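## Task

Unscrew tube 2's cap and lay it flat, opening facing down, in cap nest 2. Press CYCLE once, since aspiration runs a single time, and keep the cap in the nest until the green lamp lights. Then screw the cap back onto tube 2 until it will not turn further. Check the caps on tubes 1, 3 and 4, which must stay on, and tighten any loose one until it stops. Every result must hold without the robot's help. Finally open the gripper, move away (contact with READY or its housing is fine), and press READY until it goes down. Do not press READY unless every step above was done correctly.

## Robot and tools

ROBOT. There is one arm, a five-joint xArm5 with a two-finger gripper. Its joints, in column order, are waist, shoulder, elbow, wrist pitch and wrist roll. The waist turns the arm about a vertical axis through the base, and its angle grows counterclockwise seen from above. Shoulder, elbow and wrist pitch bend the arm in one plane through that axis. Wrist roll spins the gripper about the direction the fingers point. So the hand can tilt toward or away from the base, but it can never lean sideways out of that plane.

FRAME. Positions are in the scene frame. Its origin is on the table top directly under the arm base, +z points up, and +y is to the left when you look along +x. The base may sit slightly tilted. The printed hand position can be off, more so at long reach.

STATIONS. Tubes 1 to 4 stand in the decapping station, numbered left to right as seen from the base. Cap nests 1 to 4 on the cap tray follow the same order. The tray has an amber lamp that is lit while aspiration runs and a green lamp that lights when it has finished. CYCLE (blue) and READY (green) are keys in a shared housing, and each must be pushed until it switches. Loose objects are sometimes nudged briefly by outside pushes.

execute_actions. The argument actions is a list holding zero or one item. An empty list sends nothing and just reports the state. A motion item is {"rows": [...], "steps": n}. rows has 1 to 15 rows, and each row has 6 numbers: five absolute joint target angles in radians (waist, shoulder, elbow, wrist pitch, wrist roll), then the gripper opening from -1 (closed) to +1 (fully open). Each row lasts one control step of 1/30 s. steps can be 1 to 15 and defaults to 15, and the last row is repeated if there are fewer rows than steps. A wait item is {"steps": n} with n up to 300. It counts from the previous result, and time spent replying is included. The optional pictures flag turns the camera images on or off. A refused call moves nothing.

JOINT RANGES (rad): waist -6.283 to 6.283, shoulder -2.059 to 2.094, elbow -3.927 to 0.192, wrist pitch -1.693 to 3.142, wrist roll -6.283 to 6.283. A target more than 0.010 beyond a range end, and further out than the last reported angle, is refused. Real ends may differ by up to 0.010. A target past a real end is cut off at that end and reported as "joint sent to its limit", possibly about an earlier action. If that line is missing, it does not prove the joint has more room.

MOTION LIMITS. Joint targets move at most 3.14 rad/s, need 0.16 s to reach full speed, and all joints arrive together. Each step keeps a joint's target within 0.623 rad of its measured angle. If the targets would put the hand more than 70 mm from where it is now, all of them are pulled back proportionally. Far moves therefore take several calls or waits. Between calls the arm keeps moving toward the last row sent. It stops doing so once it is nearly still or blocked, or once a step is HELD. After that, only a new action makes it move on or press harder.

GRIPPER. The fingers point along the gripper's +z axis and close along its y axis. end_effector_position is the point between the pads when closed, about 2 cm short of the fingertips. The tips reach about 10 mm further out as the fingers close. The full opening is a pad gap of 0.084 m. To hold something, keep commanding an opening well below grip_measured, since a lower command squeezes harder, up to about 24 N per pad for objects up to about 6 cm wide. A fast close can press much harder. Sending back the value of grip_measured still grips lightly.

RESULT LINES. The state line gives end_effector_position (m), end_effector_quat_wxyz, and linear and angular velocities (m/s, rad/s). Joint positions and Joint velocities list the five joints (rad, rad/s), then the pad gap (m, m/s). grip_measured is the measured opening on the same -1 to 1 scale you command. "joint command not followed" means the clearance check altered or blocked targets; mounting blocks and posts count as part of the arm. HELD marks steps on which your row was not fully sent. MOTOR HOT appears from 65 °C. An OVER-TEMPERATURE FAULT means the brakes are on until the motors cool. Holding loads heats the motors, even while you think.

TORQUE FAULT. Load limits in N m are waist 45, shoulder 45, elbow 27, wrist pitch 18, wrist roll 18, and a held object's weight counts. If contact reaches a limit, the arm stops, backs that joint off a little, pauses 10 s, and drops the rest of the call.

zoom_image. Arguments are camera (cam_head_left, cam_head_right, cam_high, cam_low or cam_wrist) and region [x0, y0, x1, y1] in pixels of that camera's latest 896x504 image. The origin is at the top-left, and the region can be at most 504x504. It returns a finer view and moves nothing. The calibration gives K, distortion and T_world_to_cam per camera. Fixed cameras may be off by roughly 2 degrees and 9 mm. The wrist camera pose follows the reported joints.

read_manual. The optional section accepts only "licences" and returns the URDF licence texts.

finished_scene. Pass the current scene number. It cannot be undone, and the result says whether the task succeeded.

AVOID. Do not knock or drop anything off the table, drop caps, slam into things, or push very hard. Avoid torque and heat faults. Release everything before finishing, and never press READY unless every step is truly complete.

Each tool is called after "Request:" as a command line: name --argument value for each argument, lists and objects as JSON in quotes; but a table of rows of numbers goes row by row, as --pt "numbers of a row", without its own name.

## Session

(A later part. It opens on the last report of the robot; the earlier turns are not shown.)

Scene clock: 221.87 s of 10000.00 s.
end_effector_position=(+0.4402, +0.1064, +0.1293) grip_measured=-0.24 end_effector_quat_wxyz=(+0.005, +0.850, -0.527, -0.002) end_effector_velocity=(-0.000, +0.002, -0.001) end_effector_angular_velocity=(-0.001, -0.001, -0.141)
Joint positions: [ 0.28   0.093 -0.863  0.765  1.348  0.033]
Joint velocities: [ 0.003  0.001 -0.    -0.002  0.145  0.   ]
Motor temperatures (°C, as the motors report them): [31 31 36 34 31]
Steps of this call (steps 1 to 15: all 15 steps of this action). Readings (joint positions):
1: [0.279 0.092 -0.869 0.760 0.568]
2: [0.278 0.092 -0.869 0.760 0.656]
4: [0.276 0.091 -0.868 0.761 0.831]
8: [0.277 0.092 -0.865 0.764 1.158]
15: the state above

Request:
execute_actions --actions '[{"rows":[[0.281,0.093,-0.864,0.764,1.36,-0.3],[0.281,0.093,-0.864,0.764,1.36,0.0],[0.281,0.093,-0.864,0.764,1.36,0.3],[0.281,0.093,-0.864,0.764,1.36,0.3],[0.281,0.06,-0.873,0.806,1.36,0.3],[0.281,0.027,-0.883,0.849,1.36,0.3],[0.281,-0.007,-0.892,0.892,1.36,0.3],[0.281,-0.007,-0.892,0.892,1.36,0.3],[0.281,-0.007,-0.892,0.892,1.36,0.3],[0.281,-0.007,-0.892,0.892,-1.78,0.3]],"steps":15}]' --pictures false

Request:
execute_actions --actions '[{"rows":[[0.281,-0.007,-0.892,0.892,-1.78,0.3]],"steps":15}]' --pictures false

Request:
execute_actions --actions '[{"rows":[[0.29,-0.007,-0.892,0.892,-1.78,0.3]],"steps":15}]'

Scene clock: 227.73 s of 10000.00 s.
end_effector_position=(+0.4370, +0.1067, +0.1722) grip_measured=+0.29 end_effector_quat_wxyz=(+0.003, +0.884, -0.467, -0.000) end_effector_velocity=(-0.032, -0.010, +0.004) end_effector_angular_velocity=(-0.016, +0.099, +2.115)
Joint positions: [ 0.282  0.001 -0.891  0.878  1.21   0.056]
Joint velocities: [-0.004 -0.048  0.023  0.118 -2.12   0.   ]
Motor temperatures (°C, as the motors report them): [31 31 37 34 31]
Steps of this call (steps 1 to 30: the robot went on to your last target; steps 31 to 161: nothing new was sent; steps 162 to 176: all 15 steps of this action). Readings (joint positions):
162: [0.281 0.093 -0.864 0.764 1.360]
163: [0.281 0.093 -0.864 0.764 1.360]
165: [0.283 0.094 -0.866 0.761 1.360]
169: [0.284 0.073 -0.872 0.790 1.360]
176: the state above

Scene clock: 228.23 s of 10000.00 s.
end_effector_position=(+0.4351, +0.1059, +0.1750) grip_measured=+0.29 end_effector_quat_wxyz=(+0.002, +0.986, +0.170, -0.004) end_effector_velocity=(+0.001, +0.000, +0.001) end_effector_angular_velocity=(+0.021, +0.010, +2.614)
Joint positions: [ 0.281 -0.007 -0.892  0.892 -0.103  0.056]
Joint velocities: [ 0.    -0.002 -0.001 -0.001 -2.613  0.   ]
Motor temperatures (°C, as the motors report them): [31 31 37 34 31]
Steps of this call (steps 1 to 15: all 15 steps of this action). Readings (joint positions):
1: [0.282 -0.000 -0.891 0.882 1.132]
2: [0.281 -0.001 -0.890 0.884 1.045]
4: [0.281 -0.004 -0.891 0.888 0.864]
8: [0.281 -0.006 -0.892 0.891 0.510]
15: the state above

Scene clock: 228.73 s of 10000.00 s.
end_effector_position=(+0.4342, +0.1097, +0.1751) grip_measured=+0.29 end_effector_quat_wxyz=(-0.001, +0.674, +0.739, -0.004) end_effector_velocity=(+0.000, +0.002, +0.001) end_effector_angular_velocity=(+0.020, +0.011, +2.533)
Joint positions: [ 0.29  -0.007 -0.892  0.892 -1.416  0.056]
Joint velocities: [ 0.003 -0.002 -0.    -0.    -2.53  -0.   ]
Motor temperatures (°C, as the motors report them): [31 31 37 34 31]
Steps of this call (steps 1 to 15: all 15 steps of this action). Readings (joint positions):
1: [0.281 -0.007 -0.892 0.892 -0.191]
2: [0.281 -0.007 -0.892 0.892 -0.278]
4: [0.282 -0.007 -0.892 0.892 -0.453]
8: [0.287 -0.007 -0.892 0.892 -0.804]
15: the state above
camera_calibration (this result's frames):
cam_wrist: T_world_to_cam=[[0.997481, 0.068234, -0.0193859, -0.405406], [0.0681719, -0.997666, -0.00384916, 0.149942], [-0.0196033, 0.00251789, -0.999805, 0.312852], [0, 0, 0, 1]] pos_world=[0.400296, 0.176466, 0.305509]

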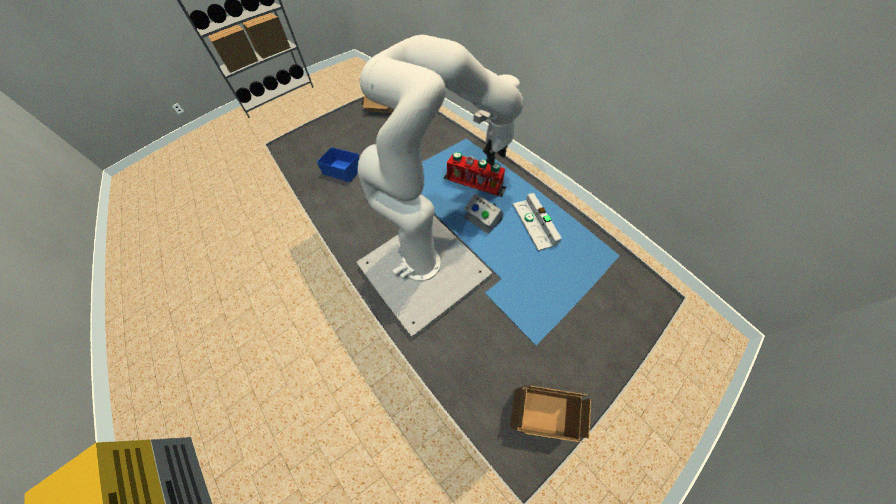

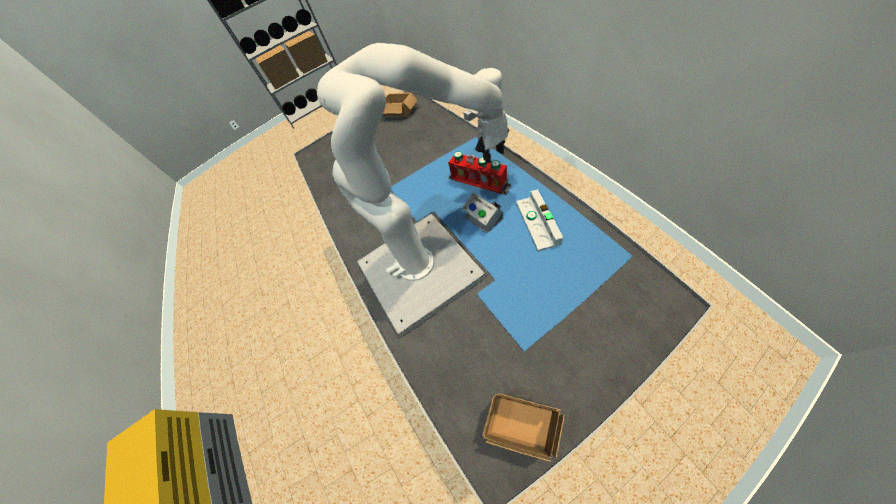

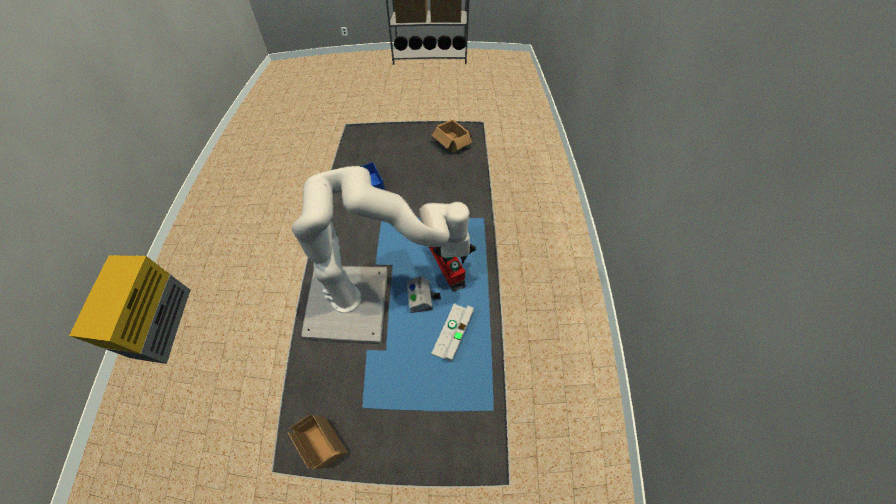

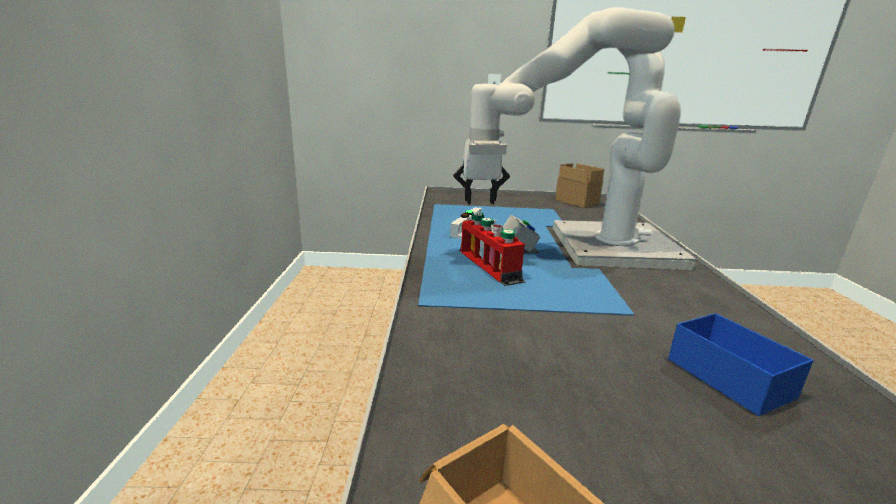

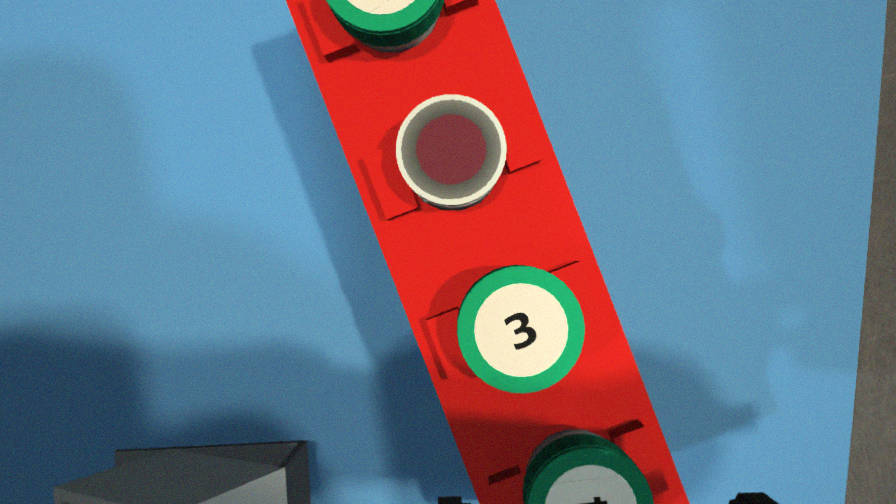

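Request:
execute_actions --actions '[{"rows":[[0.396,-0.04,-0.862,0.885,1.47,0.3]],"steps":15}]' --pictures false

Request:
execute_actions --actions '[{"rows":[[0.396,-0.04,-0.862,0.885,1.47,0.3]],"steps":15}]' --pictures false

Request:
execute_actions --actions '[{"rows":[[0.396,-0.04,-0.862,0.885,1.47,0.3]],"steps":15}]'

Scene clock: 237.27 s of 10000.00 s.
end_effector_position=(+0.4151, +0.1511, +0.1783) grip_measured=+0.29 end_effector_quat_wxyz=(+0.001, +0.831, +0.557, +0.000) end_effector_velocity=(-0.010, +0.017, +0.001) end_effector_angular_velocity=(+0.005, -0.006, -2.568)
Joint positions: [ 0.392 -0.039 -0.863  0.885 -0.833  0.056]
Joint velocities: [ 0.044 -0.016  0.015 -0.003  2.613  0.   ]
Motor temperatures (°C, as the motors report them): [31 31 37 33 31]
Steps of this call (steps 1 to 30: the robot went on to your last target; steps 31 to 241: nothing new was sent; steps 242 to 256: all 15 steps of this action). Readings (joint positions):
242: [0.290 -0.007 -0.892 0.892 -1.780]
243: [0.290 -0.007 -0.892 0.892 -1.776]
245: [0.297 -0.009 -0.890 0.891 -1.733]
249: [0.343 -0.023 -0.877 0.889 -1.456]
256: the state above

Scene clock: 237.77 s of 10000.00 s.
end_effector_position=(+0.4142, +0.1526, +0.1784) grip_measured=+0.29 end_effector_quat_wxyz=(+0.000, +0.998, -0.064, +0.001) end_effector_velocity=(-0.000, +0.001, -0.000) end_effector_angular_velocity=(+0.004, -0.001, -2.612)
Joint positions: [ 0.396 -0.04  -0.862  0.885  0.481  0.056]
Joint velocities: [ 0.002  0.001 -0.001  0.001  2.613  0.   ]
Motor temperatures (°C, as the motors report them): [31 31 37 33 31]
Steps of this call (steps 1 to 15: all 15 steps of this action). Readings (joint positions):
1: [0.393 -0.039 -0.863 0.885 -0.745]
2: [0.394 -0.039 -0.863 0.885 -0.658]
4: [0.395 -0.040 -0.862 0.885 -0.483]
8: [0.395 -0.040 -0.862 0.885 -0.132]
15: the state above

Scene clock: 238.27 s of 10000.00 s.
end_effector_position=(+0.4142, +0.1527, +0.1784) grip_measured=+0.29 end_effector_quat_wxyz=(-0.000, +0.853, -0.521, +0.001) end_effector_velocity=(-0.000, +0.000, +0.000) end_effector_angular_velocity=(+0.000, -0.000, -0.245)
Joint positions: [ 0.396 -0.04  -0.862  0.885  1.45   0.056]
Joint velocities: [ 0.001 -0.     0.     0.     0.246  0.   ]
Motor temperatures (°C, as the motors report them): [31 31 37 33 31]
Steps of this call (steps 1 to 15: all 15 steps of this action). Readings (joint positions):
1: [0.396 -0.040 -0.862 0.885 0.568]
2: [0.396 -0.040 -0.862 0.885 0.656]
4: [0.396 -0.040 -0.862 0.885 0.831]
8: [0.396 -0.040 -0.862 0.885 1.175]
15: the state above
camera_calibration (this result's frames):
cam_wrist: T_world_to_cam=[[-0.89993, -0.435851, -0.0126606, 0.473318], [-0.435747, 0.900012, -0.0101709, 0.114302], [0.0158276, -0.00363626, -0.999868, 0.301905], [0, 0, 0, 1]] pos_world=[0.470982, 0.104521, 0.30902]

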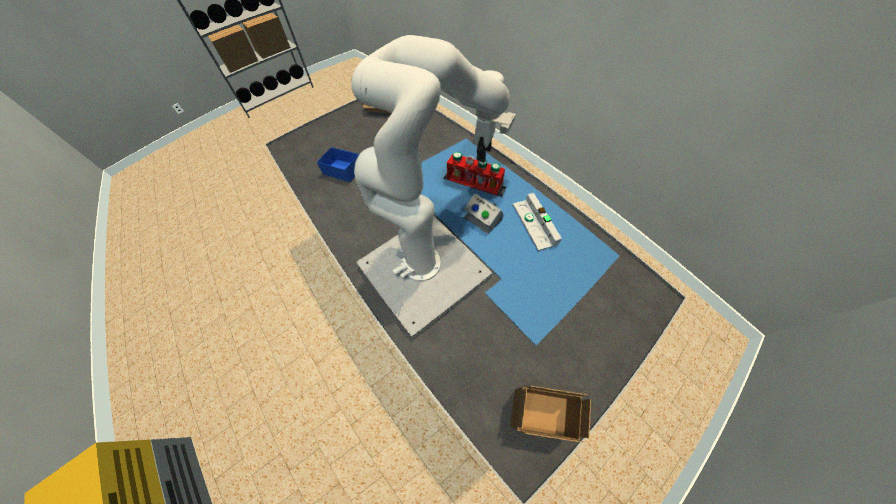

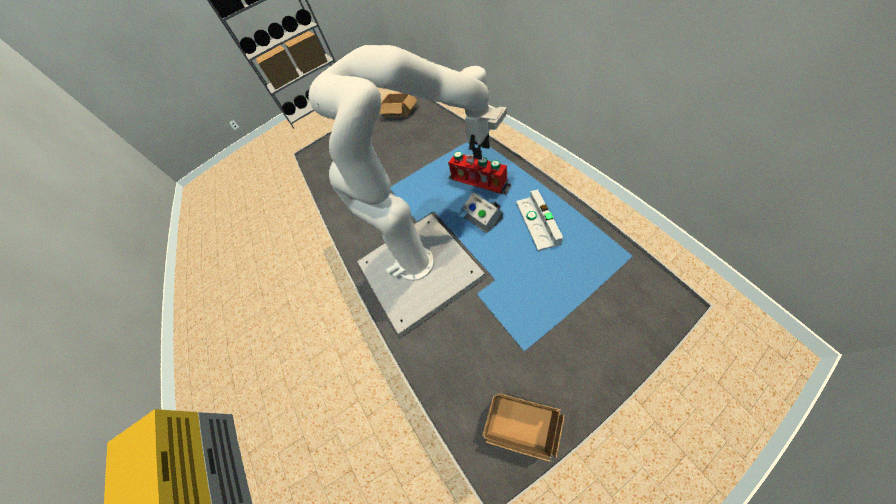

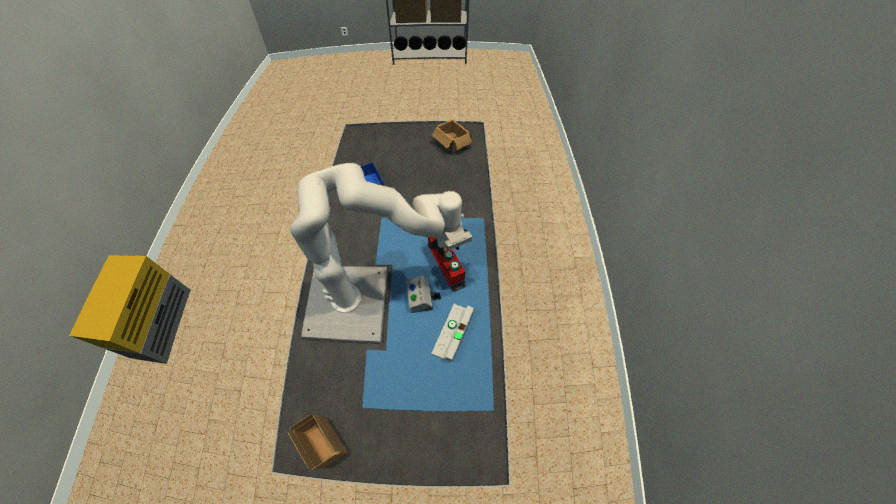

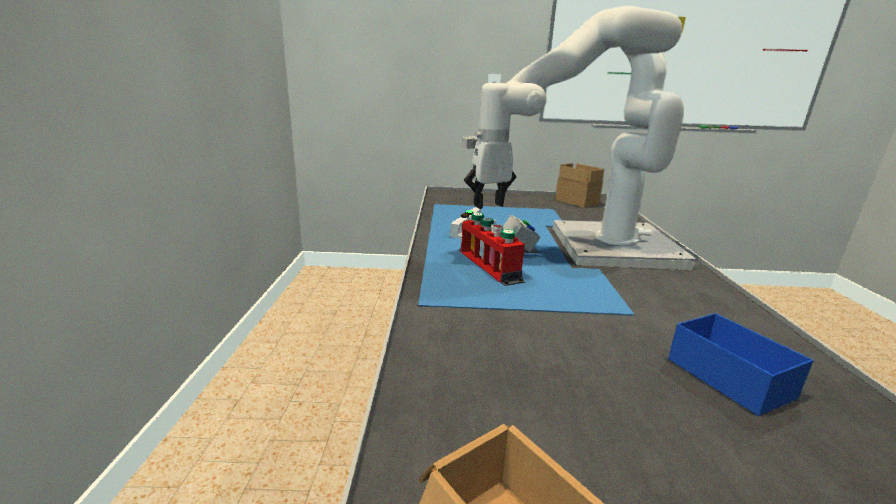

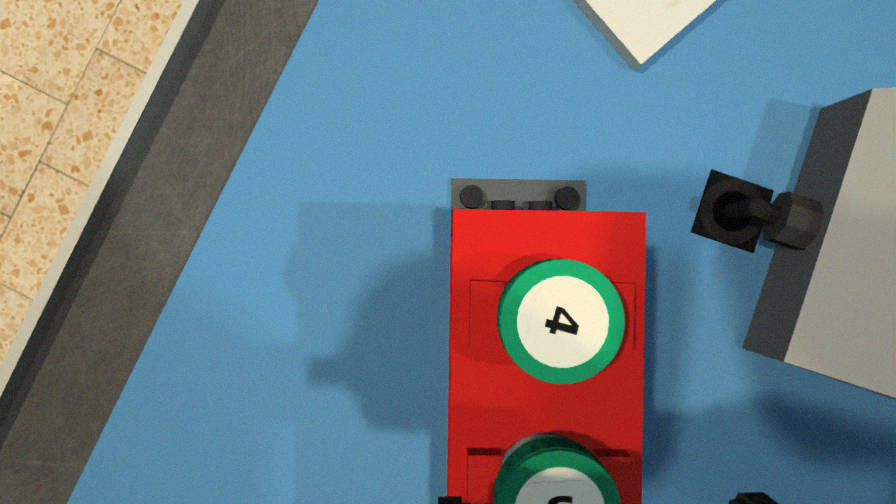

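Request:
execute_actions --actions '[{"rows":[[0.396,-0.02,-0.858,0.86,1.47,0.3],[0.396,0.0,-0.85,0.832,1.47,0.3],[0.396,0.02,-0.842,0.804,1.47,0.3],[0.396,0.04,-0.833,0.775,1.47,0.3],[0.396,0.062,-0.826,0.757,1.47,0.3],[0.396,0.062,-0.826,0.757,1.47,0.3],[0.396,0.062,-0.826,0.757,1.47,0.3],[0.396,0.062,-0.826,0.757,1.47,0.3],[0.396,0.062,-0.826,0.757,1.47,0.3],[0.396,0.062,-0.826,0.757,1.47,0.1],[0.396,0.062,-0.826,0.757,1.47,-0.2],[0.396,0.062,-0.826,0.757,1.47,-0.5],[0.396,0.062,-0.826,0.757,1.47,-0.8]],"steps":15}]' --pictures false

Request:
execute_actions --actions '[{"rows":[[0.396,0.062,-0.826,0.757,3.0,-0.8]],"steps":15}]' --pictures false

Request:
execute_actions --actions '[{"rows":[[0.396,0.062,-0.826,0.757,3.0,-0.8],[0.396,0.062,-0.826,0.757,3.0,-0.8],[0.396,0.062,-0.826,0.757,3.0,-0.8],[0.396,0.062,-0.826,0.757,3.0,-0.8],[0.396,0.062,-0.826,0.757,3.0,-0.8],[0.396,0.062,-0.826,0.757,3.0,-0.8],[0.396,0.062,-0.826,0.757,3.0,-0.8],[0.396,0.062,-0.826,0.757,3.0,-0.3],[0.396,0.062,-0.826,0.757,3.0,0.2],[0.396,0.062,-0.826,0.757,3.0,0.2],[0.396,0.02,-0.842,0.804,3.0,0.2],[0.396,-0.04,-0.862,0.885,3.0,0.2]],"steps":15}]' --pictures false

Request:
execute_actions --actions '[{"rows":[[0.513,-0.06,-0.83,0.885,4.73,0.3]],"steps":15}]' --pictures false

Request:
execute_actions --actions '[{"rows":[[0.513,-0.06,-0.83,0.885,4.73,0.3]],"steps":10}]'

Scene clock: 249.37 s of 10000.00 s.
end_effector_position=(+0.4169, +0.1537, +0.1315) grip_measured=-0.25 end_effector_quat_wxyz=(+0.003, +0.848, -0.530, -0.001) end_effector_velocity=(-0.000, -0.000, +0.001) end_effector_angular_velocity=(+0.003, -0.009, -0.001)
Joint positions: [ 0.396  0.06  -0.828  0.759  1.47   0.033]
Joint velocities: [-0.001 -0.009  0.01  -0.011  0.001  0.   ]
Motor temperatures (°C, as the motors report them): [31 31 37 33 31]
Steps of this call (steps 1 to 30: the robot went on to your last target; steps 31 to 318: nothing new was sent; steps 319 to 333: all 15 steps of this action). Readings (joint positions):
319: [0.396 -0.040 -0.862 0.885 1.470]
320: [0.396 -0.039 -0.862 0.883 1.470]
322: [0.396 -0.027 -0.859 0.864 1.470]
326: [0.396 0.030 -0.838 0.796 1.470]
333: the state above

Scene clock: 249.87 s of 10000.00 s.
end_effector_position=(+0.4145, +0.1532, +0.1286) grip_measured=-0.24 end_effector_quat_wxyz=(-0.006, -0.513, +0.858, +0.000) end_effector_velocity=(-0.008, -0.001, -0.005) end_effector_angular_velocity=(-0.038, +0.008, -2.608)
Joint positions: [ 0.397  0.063 -0.824  0.758  2.417  0.033]
Joint velocities: [0.005 0.002 0.01  0.013 2.613 0.001]
Motor temperatures (°C, as the motors report them): [31 31 37 33 31]
Steps of this call (steps 1 to 15: all 15 steps of this action). Readings (joint positions):
1: [0.396 0.060 -0.828 0.758 1.470]
2: [0.396 0.060 -0.828 0.758 1.474]
4: [0.396 0.060 -0.828 0.758 1.517]
8: [0.396 0.060 -0.826 0.758 1.794]
15: the state above

Scene clock: 250.37 s of 10000.00 s.
end_effector_position=(+0.4163, +0.1531, +0.1507) grip_measured=+0.17 end_effector_quat_wxyz=(-0.002, -0.246, +0.969, -0.001) end_effector_velocity=(+0.076, -0.024, +0.338) end_effector_angular_velocity=(+0.097, -0.270, -0.148)
Joint positions: [ 0.395  0.019 -0.842  0.812  2.997  0.051]
Joint velocities: [-0.111 -0.622 -0.3    0.635  0.037  0.033]
Motor temperatures (°C, as the motors report them): [31 31 37 33 31]
Steps of this call (steps 1 to 15: all 15 steps of this action). Readings (joint positions):
1: [0.397 0.063 -0.824 0.759 2.504]
2: [0.397 0.063 -0.823 0.759 2.591]
4: [0.398 0.063 -0.823 0.759 2.753]
8: [0.399 0.063 -0.823 0.759 2.946]
15: the state above

Scene clock: 250.87 s of 10000.00 s.
end_effector_position=(+0.3856, +0.1932, +0.1745) grip_measured=+0.29 end_effector_quat_wxyz=(-0.004, +0.166, +0.986, -0.003) end_effector_velocity=(-0.015, +0.019, +0.000) end_effector_angular_velocity=(-0.026, -0.007, -2.556)
Joint positions: [ 0.508 -0.059 -0.831  0.884  3.939  0.056]
Joint velocities: [ 0.054 -0.013  0.012  0.005  2.61   0.   ]
Motor temperatures (°C, as the motors report them): [31 31 37 33 31]
Steps of this call (steps 1 to 15: all 15 steps of this action). Readings (joint positions):
1: [0.392 -0.001 -0.852 0.832 2.998]
2: [0.392 -0.017 -0.859 0.846 3.002]
4: [0.399 -0.034 -0.862 0.864 3.043]
8: [0.451 -0.048 -0.845 0.879 3.316]
15: the state above

Scene clock: 251.20 s of 10000.00 s.
end_effector_position=(+0.3843, +0.1948, +0.1746) grip_measured=+0.29 end_effector_quat_wxyz=(-0.003, +0.504, +0.864, -0.004) end_effector_velocity=(-0.001, +0.000, -0.000) end_effector_angular_velocity=(-0.009, -0.002, -0.779)
Joint positions: [ 0.513 -0.06  -0.83   0.885  4.668  0.056]
Joint velocities: [0.002 0.    0.    0.002 0.781 0.   ]
Motor temperatures (°C, as the motors report them): [31 31 37 33 31]
Steps of this call (steps 1 to 10: all 10 steps of this action). Readings (joint positions):
1: [0.509 -0.059 -0.831 0.885 4.026]
2: [0.510 -0.059 -0.831 0.885 4.114]
4: [0.511 -0.060 -0.830 0.885 4.289]
8: [0.512 -0.060 -0.830 0.885 4.589]
10: the state above
camera_calibration (this result's frames):
cam_wrist: T_world_to_cam=[[0.881559, 0.471544, -0.0223575, -0.394962], [0.471464, -0.881839, -0.00904482, 0.0615968], [-0.0239807, -0.00256722, -0.999709, 0.313773], [0, 0, 0, 1]] pos_world=[0.326666, 0.241366, 0.305409]

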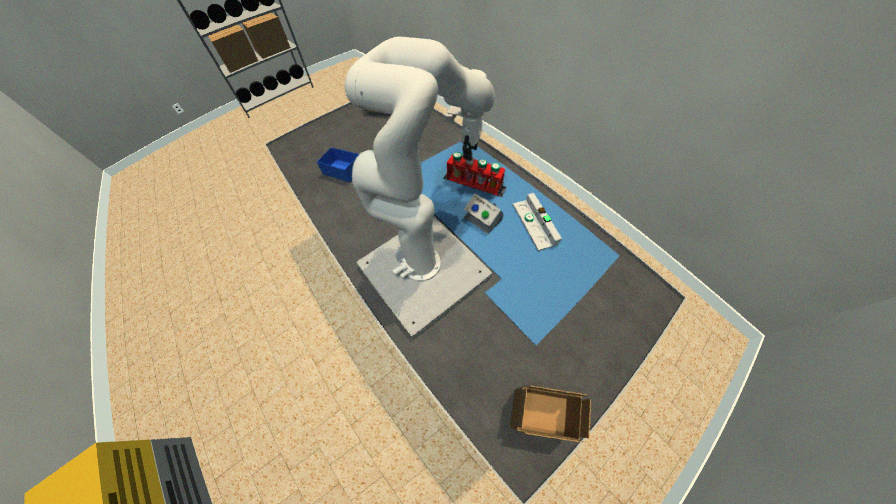

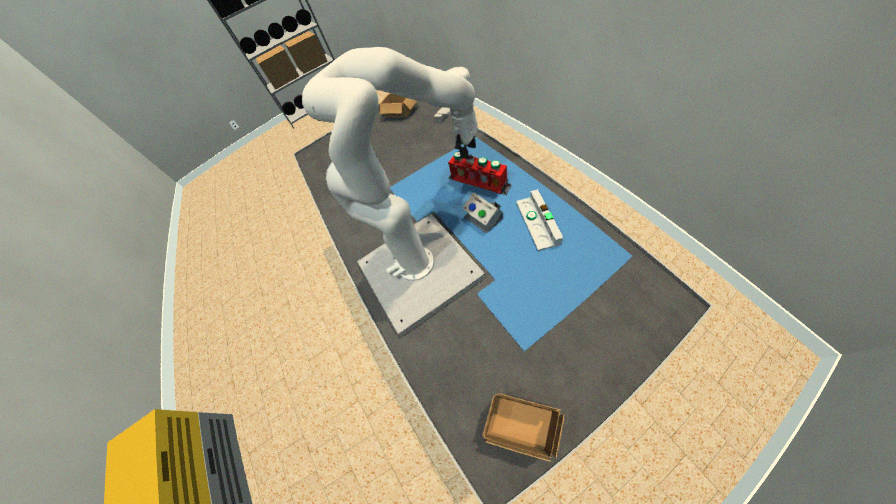

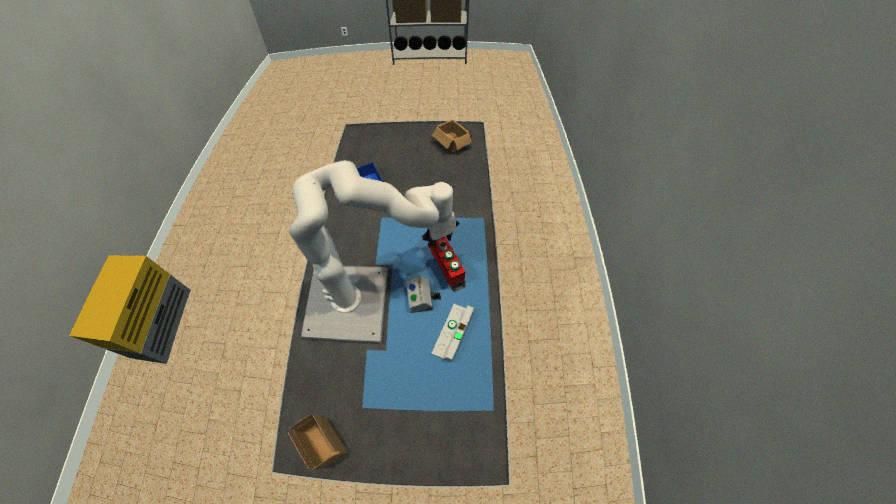

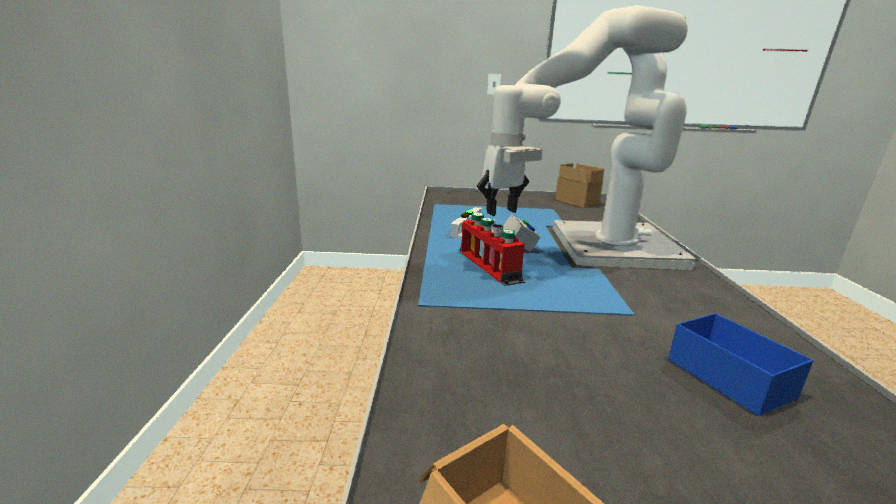

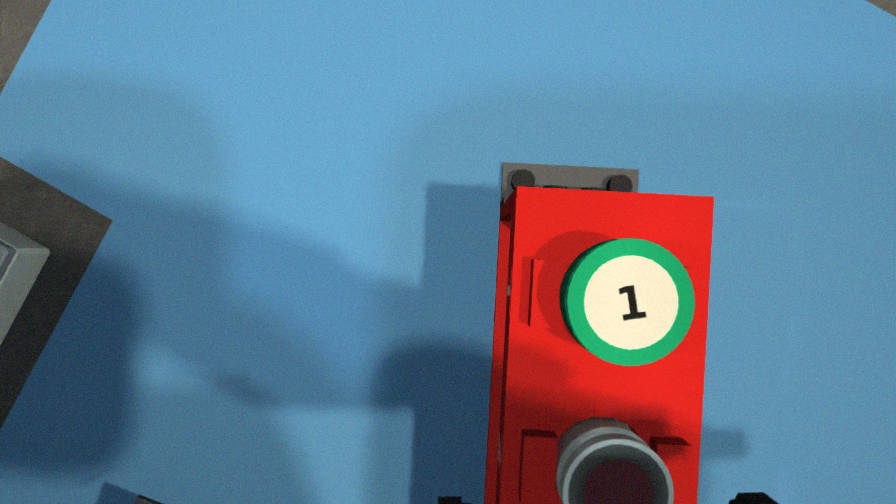

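Request:
execute_actions --actions '[{"rows":[[0.628,-0.04,-0.865,0.885,1.71,0.3]],"steps":15}]' --pictures false

Request:
execute_actions --actions '[{"rows":[[0.628,-0.04,-0.865,0.885,1.71,0.3]],"steps":15}]' --pictures false

Request:
execute_actions --actions '[{"rows":[[0.628,-0.04,-0.865,0.885,1.71,0.3]],"steps":12}]'

Scene clock: 257.40 s of 10000.00 s.
end_effector_position=(+0.3700, +0.2421, +0.1794) grip_measured=+0.29 end_effector_quat_wxyz=(+0.001, +0.030, +1.000, +0.002) end_effector_velocity=(-0.007, +0.020, +0.001) end_effector_angular_velocity=(-0.002, -0.012, +2.659)
Joint positions: [ 0.623 -0.041 -0.863  0.885  3.783  0.056]
Joint velocities: [ 0.047  0.011 -0.015  0.001 -2.611  0.   ]
Motor temperatures (°C, as the motors report them): [31 31 37 33 31]
Steps of this call (steps 1 to 30: the robot went on to your last target; steps 31 to 171: nothing new was sent; steps 172 to 186: all 15 steps of this action). Readings (joint positions):
172: [0.513 -0.060 -0.830 0.885 4.730]
173: [0.513 -0.060 -0.830 0.885 4.726]
175: [0.520 -0.059 -0.832 0.885 4.683]
179: [0.570 -0.050 -0.847 0.885 4.406]
186: the state above

Scene clock: 257.90 s of 10000.00 s.
end_effector_position=(+0.3693, +0.2440, +0.1796) grip_measured=+0.29 end_effector_quat_wxyz=(+0.002, -0.588, +0.809, +0.001) end_effector_velocity=(-0.001, +0.000, -0.000) end_effector_angular_velocity=(-0.007, -0.010, +2.615)
Joint positions: [ 0.628 -0.04  -0.865  0.885  2.469  0.056]
Joint velocities: [ 0.002  0.001  0.     0.    -2.613  0.   ]
Motor temperatures (°C, as the motors report them): [31 31 37 33 31]
Steps of this call (steps 1 to 15: all 15 steps of this action). Readings (joint positions):
1: [0.625 -0.041 -0.864 0.885 3.695]
2: [0.626 -0.040 -0.864 0.885 3.608]
4: [0.627 -0.040 -0.865 0.885 3.433]
8: [0.627 -0.040 -0.865 0.885 3.082]
15: the state above

Scene clock: 258.30 s of 10000.00 s.
end_effector_position=(+0.3693, +0.2441, +0.1796) grip_measured=+0.29 end_effector_quat_wxyz=(-0.002, +0.839, -0.543, -0.000) end_effector_velocity=(+0.000, -0.001, -0.001) end_effector_angular_velocity=(-0.002, +0.000, +0.287)
Joint positions: [ 0.628 -0.04  -0.865  0.885  1.734  0.056]
Joint velocities: [-0.002  0.002  0.    -0.    -0.289 -0.   ]
Motor temperatures (°C, as the motors report them): [31 31 37 33 31]
Steps of this call (steps 1 to 12: all 12 steps of this action). Readings (joint positions):
1: [0.628 -0.040 -0.865 0.885 2.382]
2: [0.628 -0.040 -0.865 0.885 2.294]
4: [0.628 -0.040 -0.865 0.885 2.119]
8: [0.628 -0.040 -0.865 0.885 1.833]
12: the state above
camera_calibration (this result's frames):
cam_wrist: T_world_to_cam=[[-0.921399, -0.388311, -0.0154406, 0.469583], [-0.388271, 0.921528, -0.00563128, -0.0110711], [0.0164157, 0.000806489, -0.999865, 0.302855], [0, 0, 0, 1]] pos_world=[0.423404, 0.192302, 0.310003]

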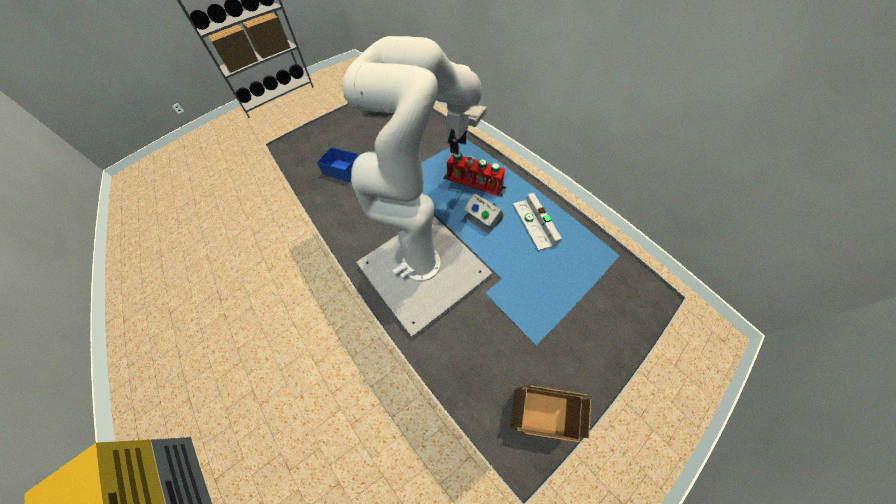

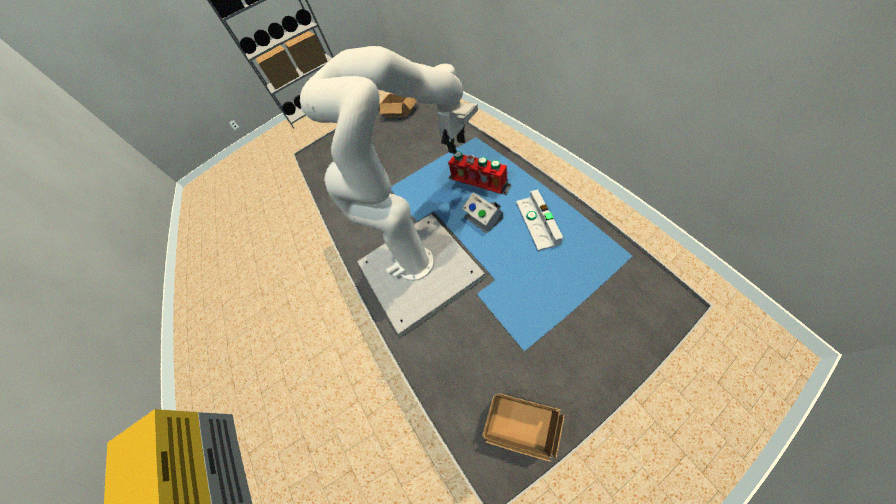

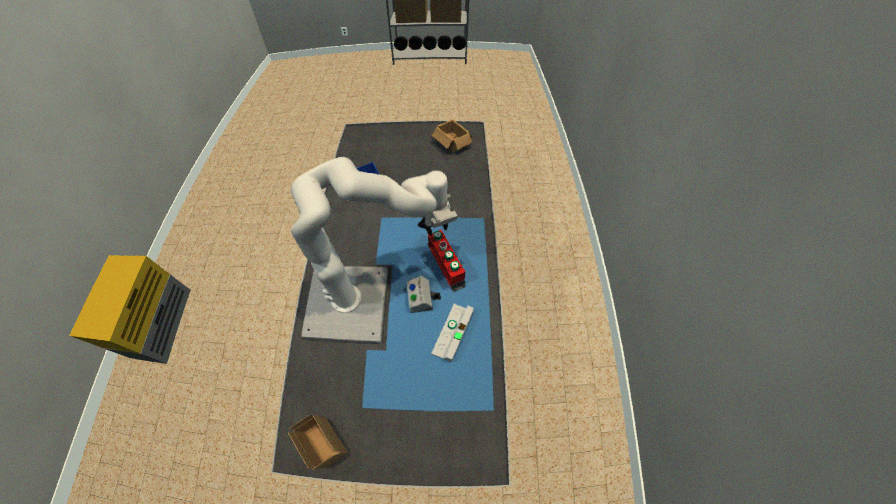

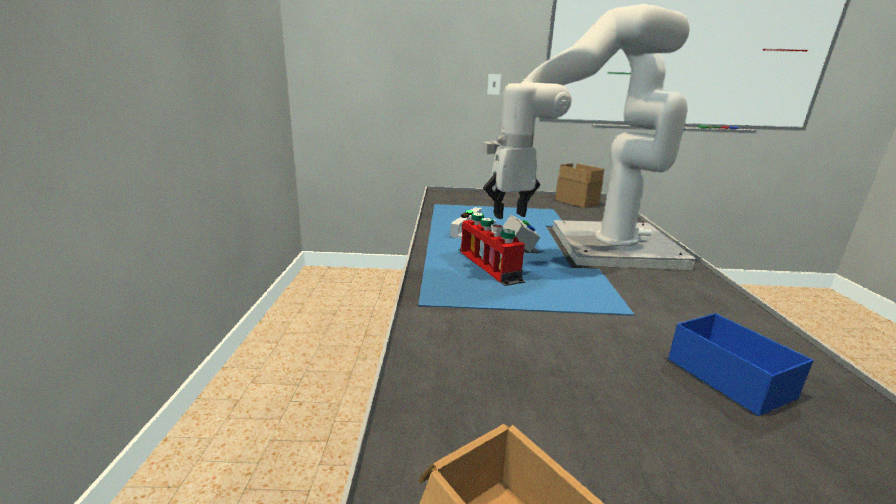

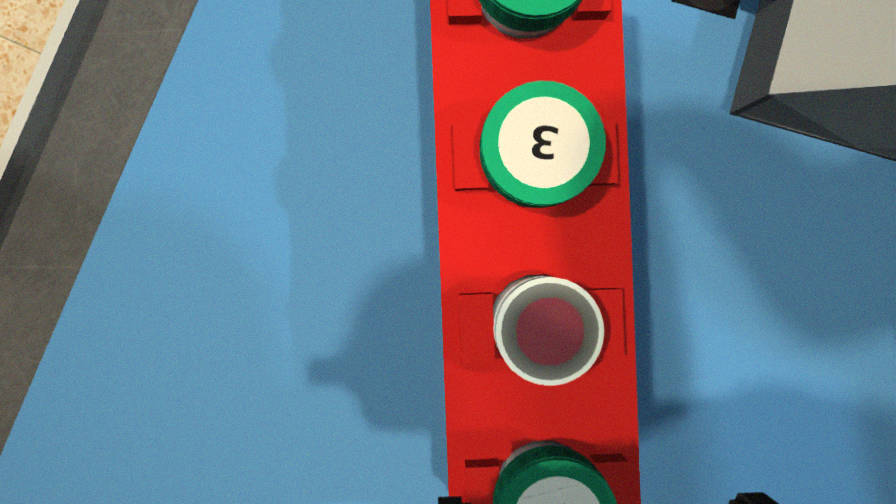

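Request:
execute_actions --actions '[{"rows":[[0.628,-0.02,-0.865,0.865,1.71,0.3],[0.628,0.0,-0.86,0.838,1.71,0.3],[0.628,0.025,-0.852,0.81,1.71,0.3],[0.628,0.05,-0.845,0.782,1.71,0.3],[0.628,0.071,-0.838,0.759,1.71,0.3],[0.628,0.071,-0.838,0.759,1.71,0.3],[0.628,0.071,-0.838,0.759,1.71,0.3],[0.628,0.071,-0.838,0.759,1.71,0.3],[0.628,0.071,-0.838,0.759,1.71,0.3],[0.628,0.071,-0.838,0.759,1.71,0.1],[0.628,0.071,-0.838,0.759,1.71,-0.2],[0.628,0.071,-0.838,0.759,1.71,-0.5],[0.628,0.071,-0.838,0.759,1.71,-0.8]],"steps":15}]' --pictures false

Request:
execute_actions --actions '[{"rows":[[0.628,0.071,-0.838,0.759,3.2,-0.8]],"steps":15}]' --pictures false

Request:
execute_actions --actions '[{"rows":[[0.628,0.071,-0.838,0.759,3.2,-0.8],[0.628,0.071,-0.838,0.759,3.2,-0.8],[0.628,0.071,-0.838,0.759,3.2,-0.8],[0.628,0.071,-0.838,0.759,3.2,-0.8],[0.628,0.071,-0.838,0.759,3.2,-0.8],[0.628,0.071,-0.838,0.759,3.2,-0.8],[0.628,0.071,-0.838,0.759,3.2,-0.8],[0.628,0.071,-0.838,0.759,3.2,-0.3],[0.628,0.071,-0.838,0.759,3.2,0.2],[0.628,0.071,-0.838,0.759,3.2,0.2],[0.628,0.025,-0.852,0.81,3.2,0.2],[0.628,-0.04,-0.865,0.885,3.2,0.2]],"steps":15}]' --pictures false

Request:
execute_actions --actions '[{"rows":[[0.513,-0.06,-0.83,0.885,4.73,0.3]],"steps":15}]' --pictures false

Request:
execute_actions --actions '[{"rows":[[0.513,-0.06,-0.83,0.885,4.73,0.3]],"steps":10}]'

Scene clock: 267.80 s of 10000.00 s.
end_effector_position=(+0.3725, +0.2463, +0.1313) grip_measured=-0.25 end_effector_quat_wxyz=(+0.003, +0.846, -0.533, -0.003) end_effector_velocity=(+0.001, +0.000, -0.000) end_effector_angular_velocity=(+0.004, -0.007, -0.001)
Joint positions: [ 0.628  0.068 -0.839  0.763  1.71   0.033]
Joint velocities: [-0.001 -0.002  0.005 -0.011 -0.     0.   ]
Motor temperatures (°C, as the motors report them): [31 31 37 33 31]
Steps of this call (steps 1 to 30: the robot went on to your last target; steps 31 to 270: nothing new was sent; steps 271 to 285: all 15 steps of this action). Readings (joint positions):
271: [0.628 -0.040 -0.865 0.885 1.710]
272: [0.628 -0.039 -0.865 0.883 1.710]
274: [0.628 -0.026 -0.865 0.867 1.710]
278: [0.628 0.036 -0.848 0.800 1.710]
285: the state above

Scene clock: 268.30 s of 10000.00 s.
end_effector_position=(+0.3694, +0.2465, +0.1282) grip_measured=-0.25 end_effector_quat_wxyz=(-0.007, -0.511, +0.859, +0.001) end_effector_velocity=(-0.011, -0.007, -0.012) end_effector_angular_velocity=(-0.059, +0.019, -2.611)
Joint positions: [ 0.632  0.072 -0.835  0.762  2.657  0.033]
Joint velocities: [ 0.001  0.013  0.016  0.014  2.613 -0.002]
Motor temperatures (°C, as the motors report them): [31 31 37 33 31]
Steps of this call (steps 1 to 15: all 15 steps of this action). Readings (joint positions):
1: [0.628 0.068 -0.839 0.762 1.710]
2: [0.628 0.068 -0.838 0.762 1.714]
4: [0.628 0.068 -0.838 0.762 1.757]
8: [0.629 0.070 -0.836 0.761 2.034]
15: the state above

Scene clock: 268.80 s of 10000.00 s.
end_effector_position=(+0.3752, +0.2456, +0.1542) grip_measured=+0.17 end_effector_quat_wxyz=(+0.002, -0.259, +0.966, +0.002) end_effector_velocity=(-0.006, -0.020, +0.284) end_effector_angular_velocity=(+0.056, -0.086, -0.058)
Joint positions: [ 0.624  0.021 -0.855  0.812  3.197  0.052]
Joint velocities: [-0.029 -0.637 -0.141  0.675  0.029  0.012]
Motor temperatures (°C, as the motors report them): [31 31 37 33 31]
Steps of this call (steps 1 to 15: all 15 steps of this action). Readings (joint positions):
1: [0.632 0.072 -0.834 0.763 2.744]
2: [0.633 0.072 -0.834 0.763 2.830]
4: [0.634 0.073 -0.834 0.762 2.986]
8: [0.635 0.073 -0.837 0.758 3.156]
15: the state above

Scene clock: 269.30 s of 10000.00 s.
end_effector_position=(+0.3837, +0.1968, +0.1745) grip_measured=+0.29 end_effector_quat_wxyz=(-0.004, +0.259, +0.966, -0.003) end_effector_velocity=(+0.004, -0.020, +0.001) end_effector_angular_velocity=(-0.028, -0.008, -2.658)
Joint positions: [ 0.517 -0.059 -0.831  0.885  4.139  0.056]
Joint velocities: [-0.047 -0.015  0.013  0.006  2.611  0.   ]
Motor temperatures (°C, as the motors report them): [31 31 37 33 31]
Steps of this call (steps 1 to 15: all 15 steps of this action). Readings (joint positions):
1: [0.623 0.001 -0.860 0.833 3.198]
2: [0.623 -0.015 -0.864 0.848 3.202]
4: [0.617 -0.033 -0.863 0.865 3.243]
8: [0.571 -0.048 -0.845 0.879 3.516]
15: the state above

Scene clock: 269.63 s of 10000.00 s.
end_effector_position=(+0.3841, +0.1951, +0.1746) grip_measured=+0.29 end_effector_quat_wxyz=(-0.003, +0.520, +0.854, -0.005) end_effector_velocity=(-0.000, -0.001, +0.000) end_effector_angular_velocity=(-0.003, -0.001, -0.300)
Joint positions: [ 0.513 -0.06  -0.83   0.885  4.706  0.056]
Joint velocities: [-0.002 -0.001  0.     0.001  0.298 -0.   ]
Motor temperatures (°C, as the motors report them): [31 31 37 33 31]
Steps of this call (steps 1 to 10: all 10 steps of this action). Readings (joint positions):
1: [0.516 -0.059 -0.831 0.885 4.227]
2: [0.515 -0.059 -0.831 0.885 4.314]
4: [0.514 -0.060 -0.830 0.885 4.477]
8: [0.514 -0.060 -0.830 0.885 4.674]
10: the state above
camera_calibration (this result's frames):
cam_wrist: T_world_to_cam=[[0.898439, 0.438526, -0.0223953, -0.394997], [0.438446, -0.898716, -0.0086481, 0.0778384], [-0.0239194, -0.00204934, -0.999712, 0.31364], [0, 0, 0, 1]] pos_world=[0.328255, 0.243814, 0.305377]

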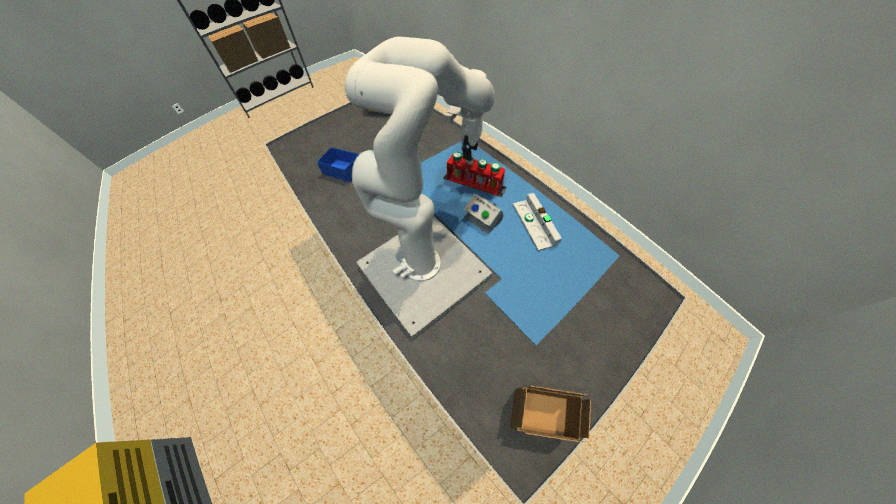

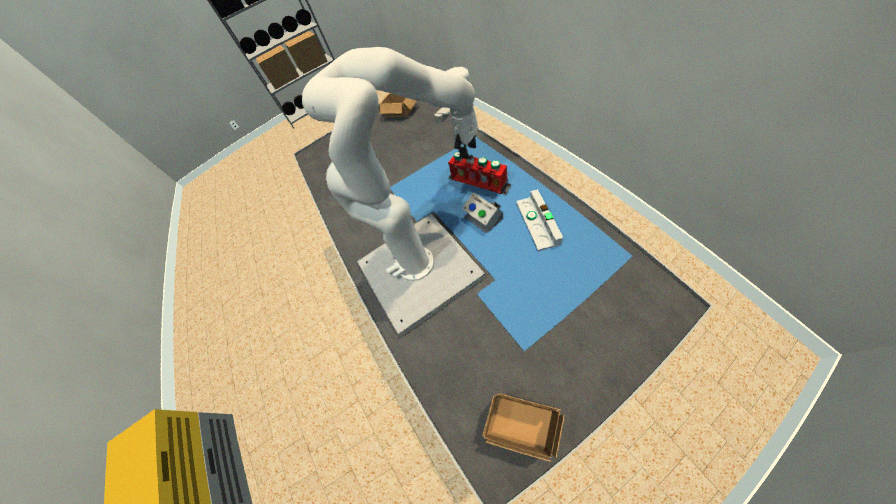

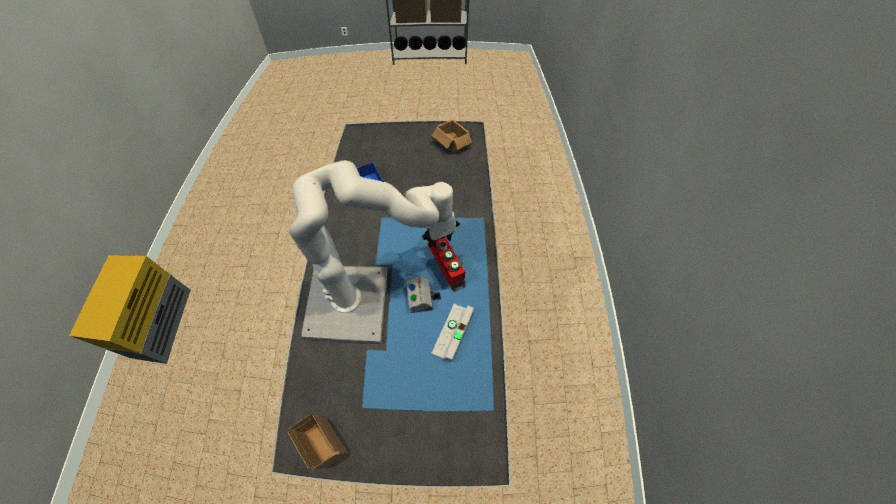

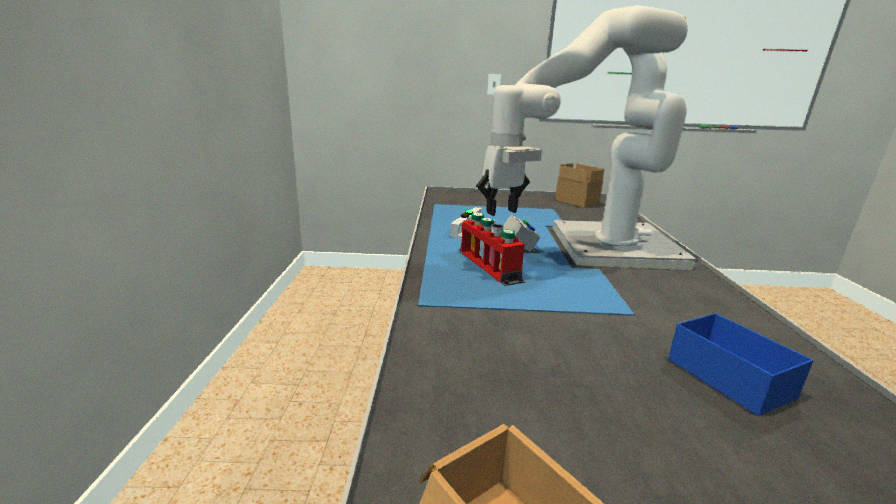

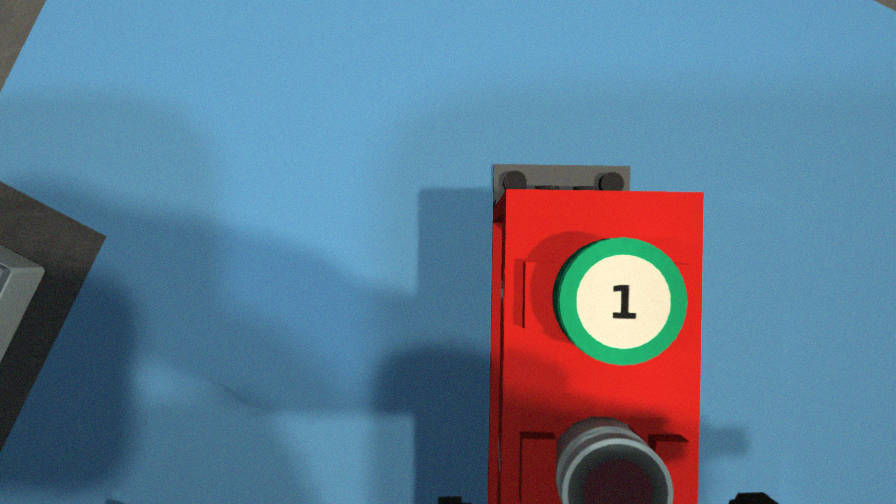

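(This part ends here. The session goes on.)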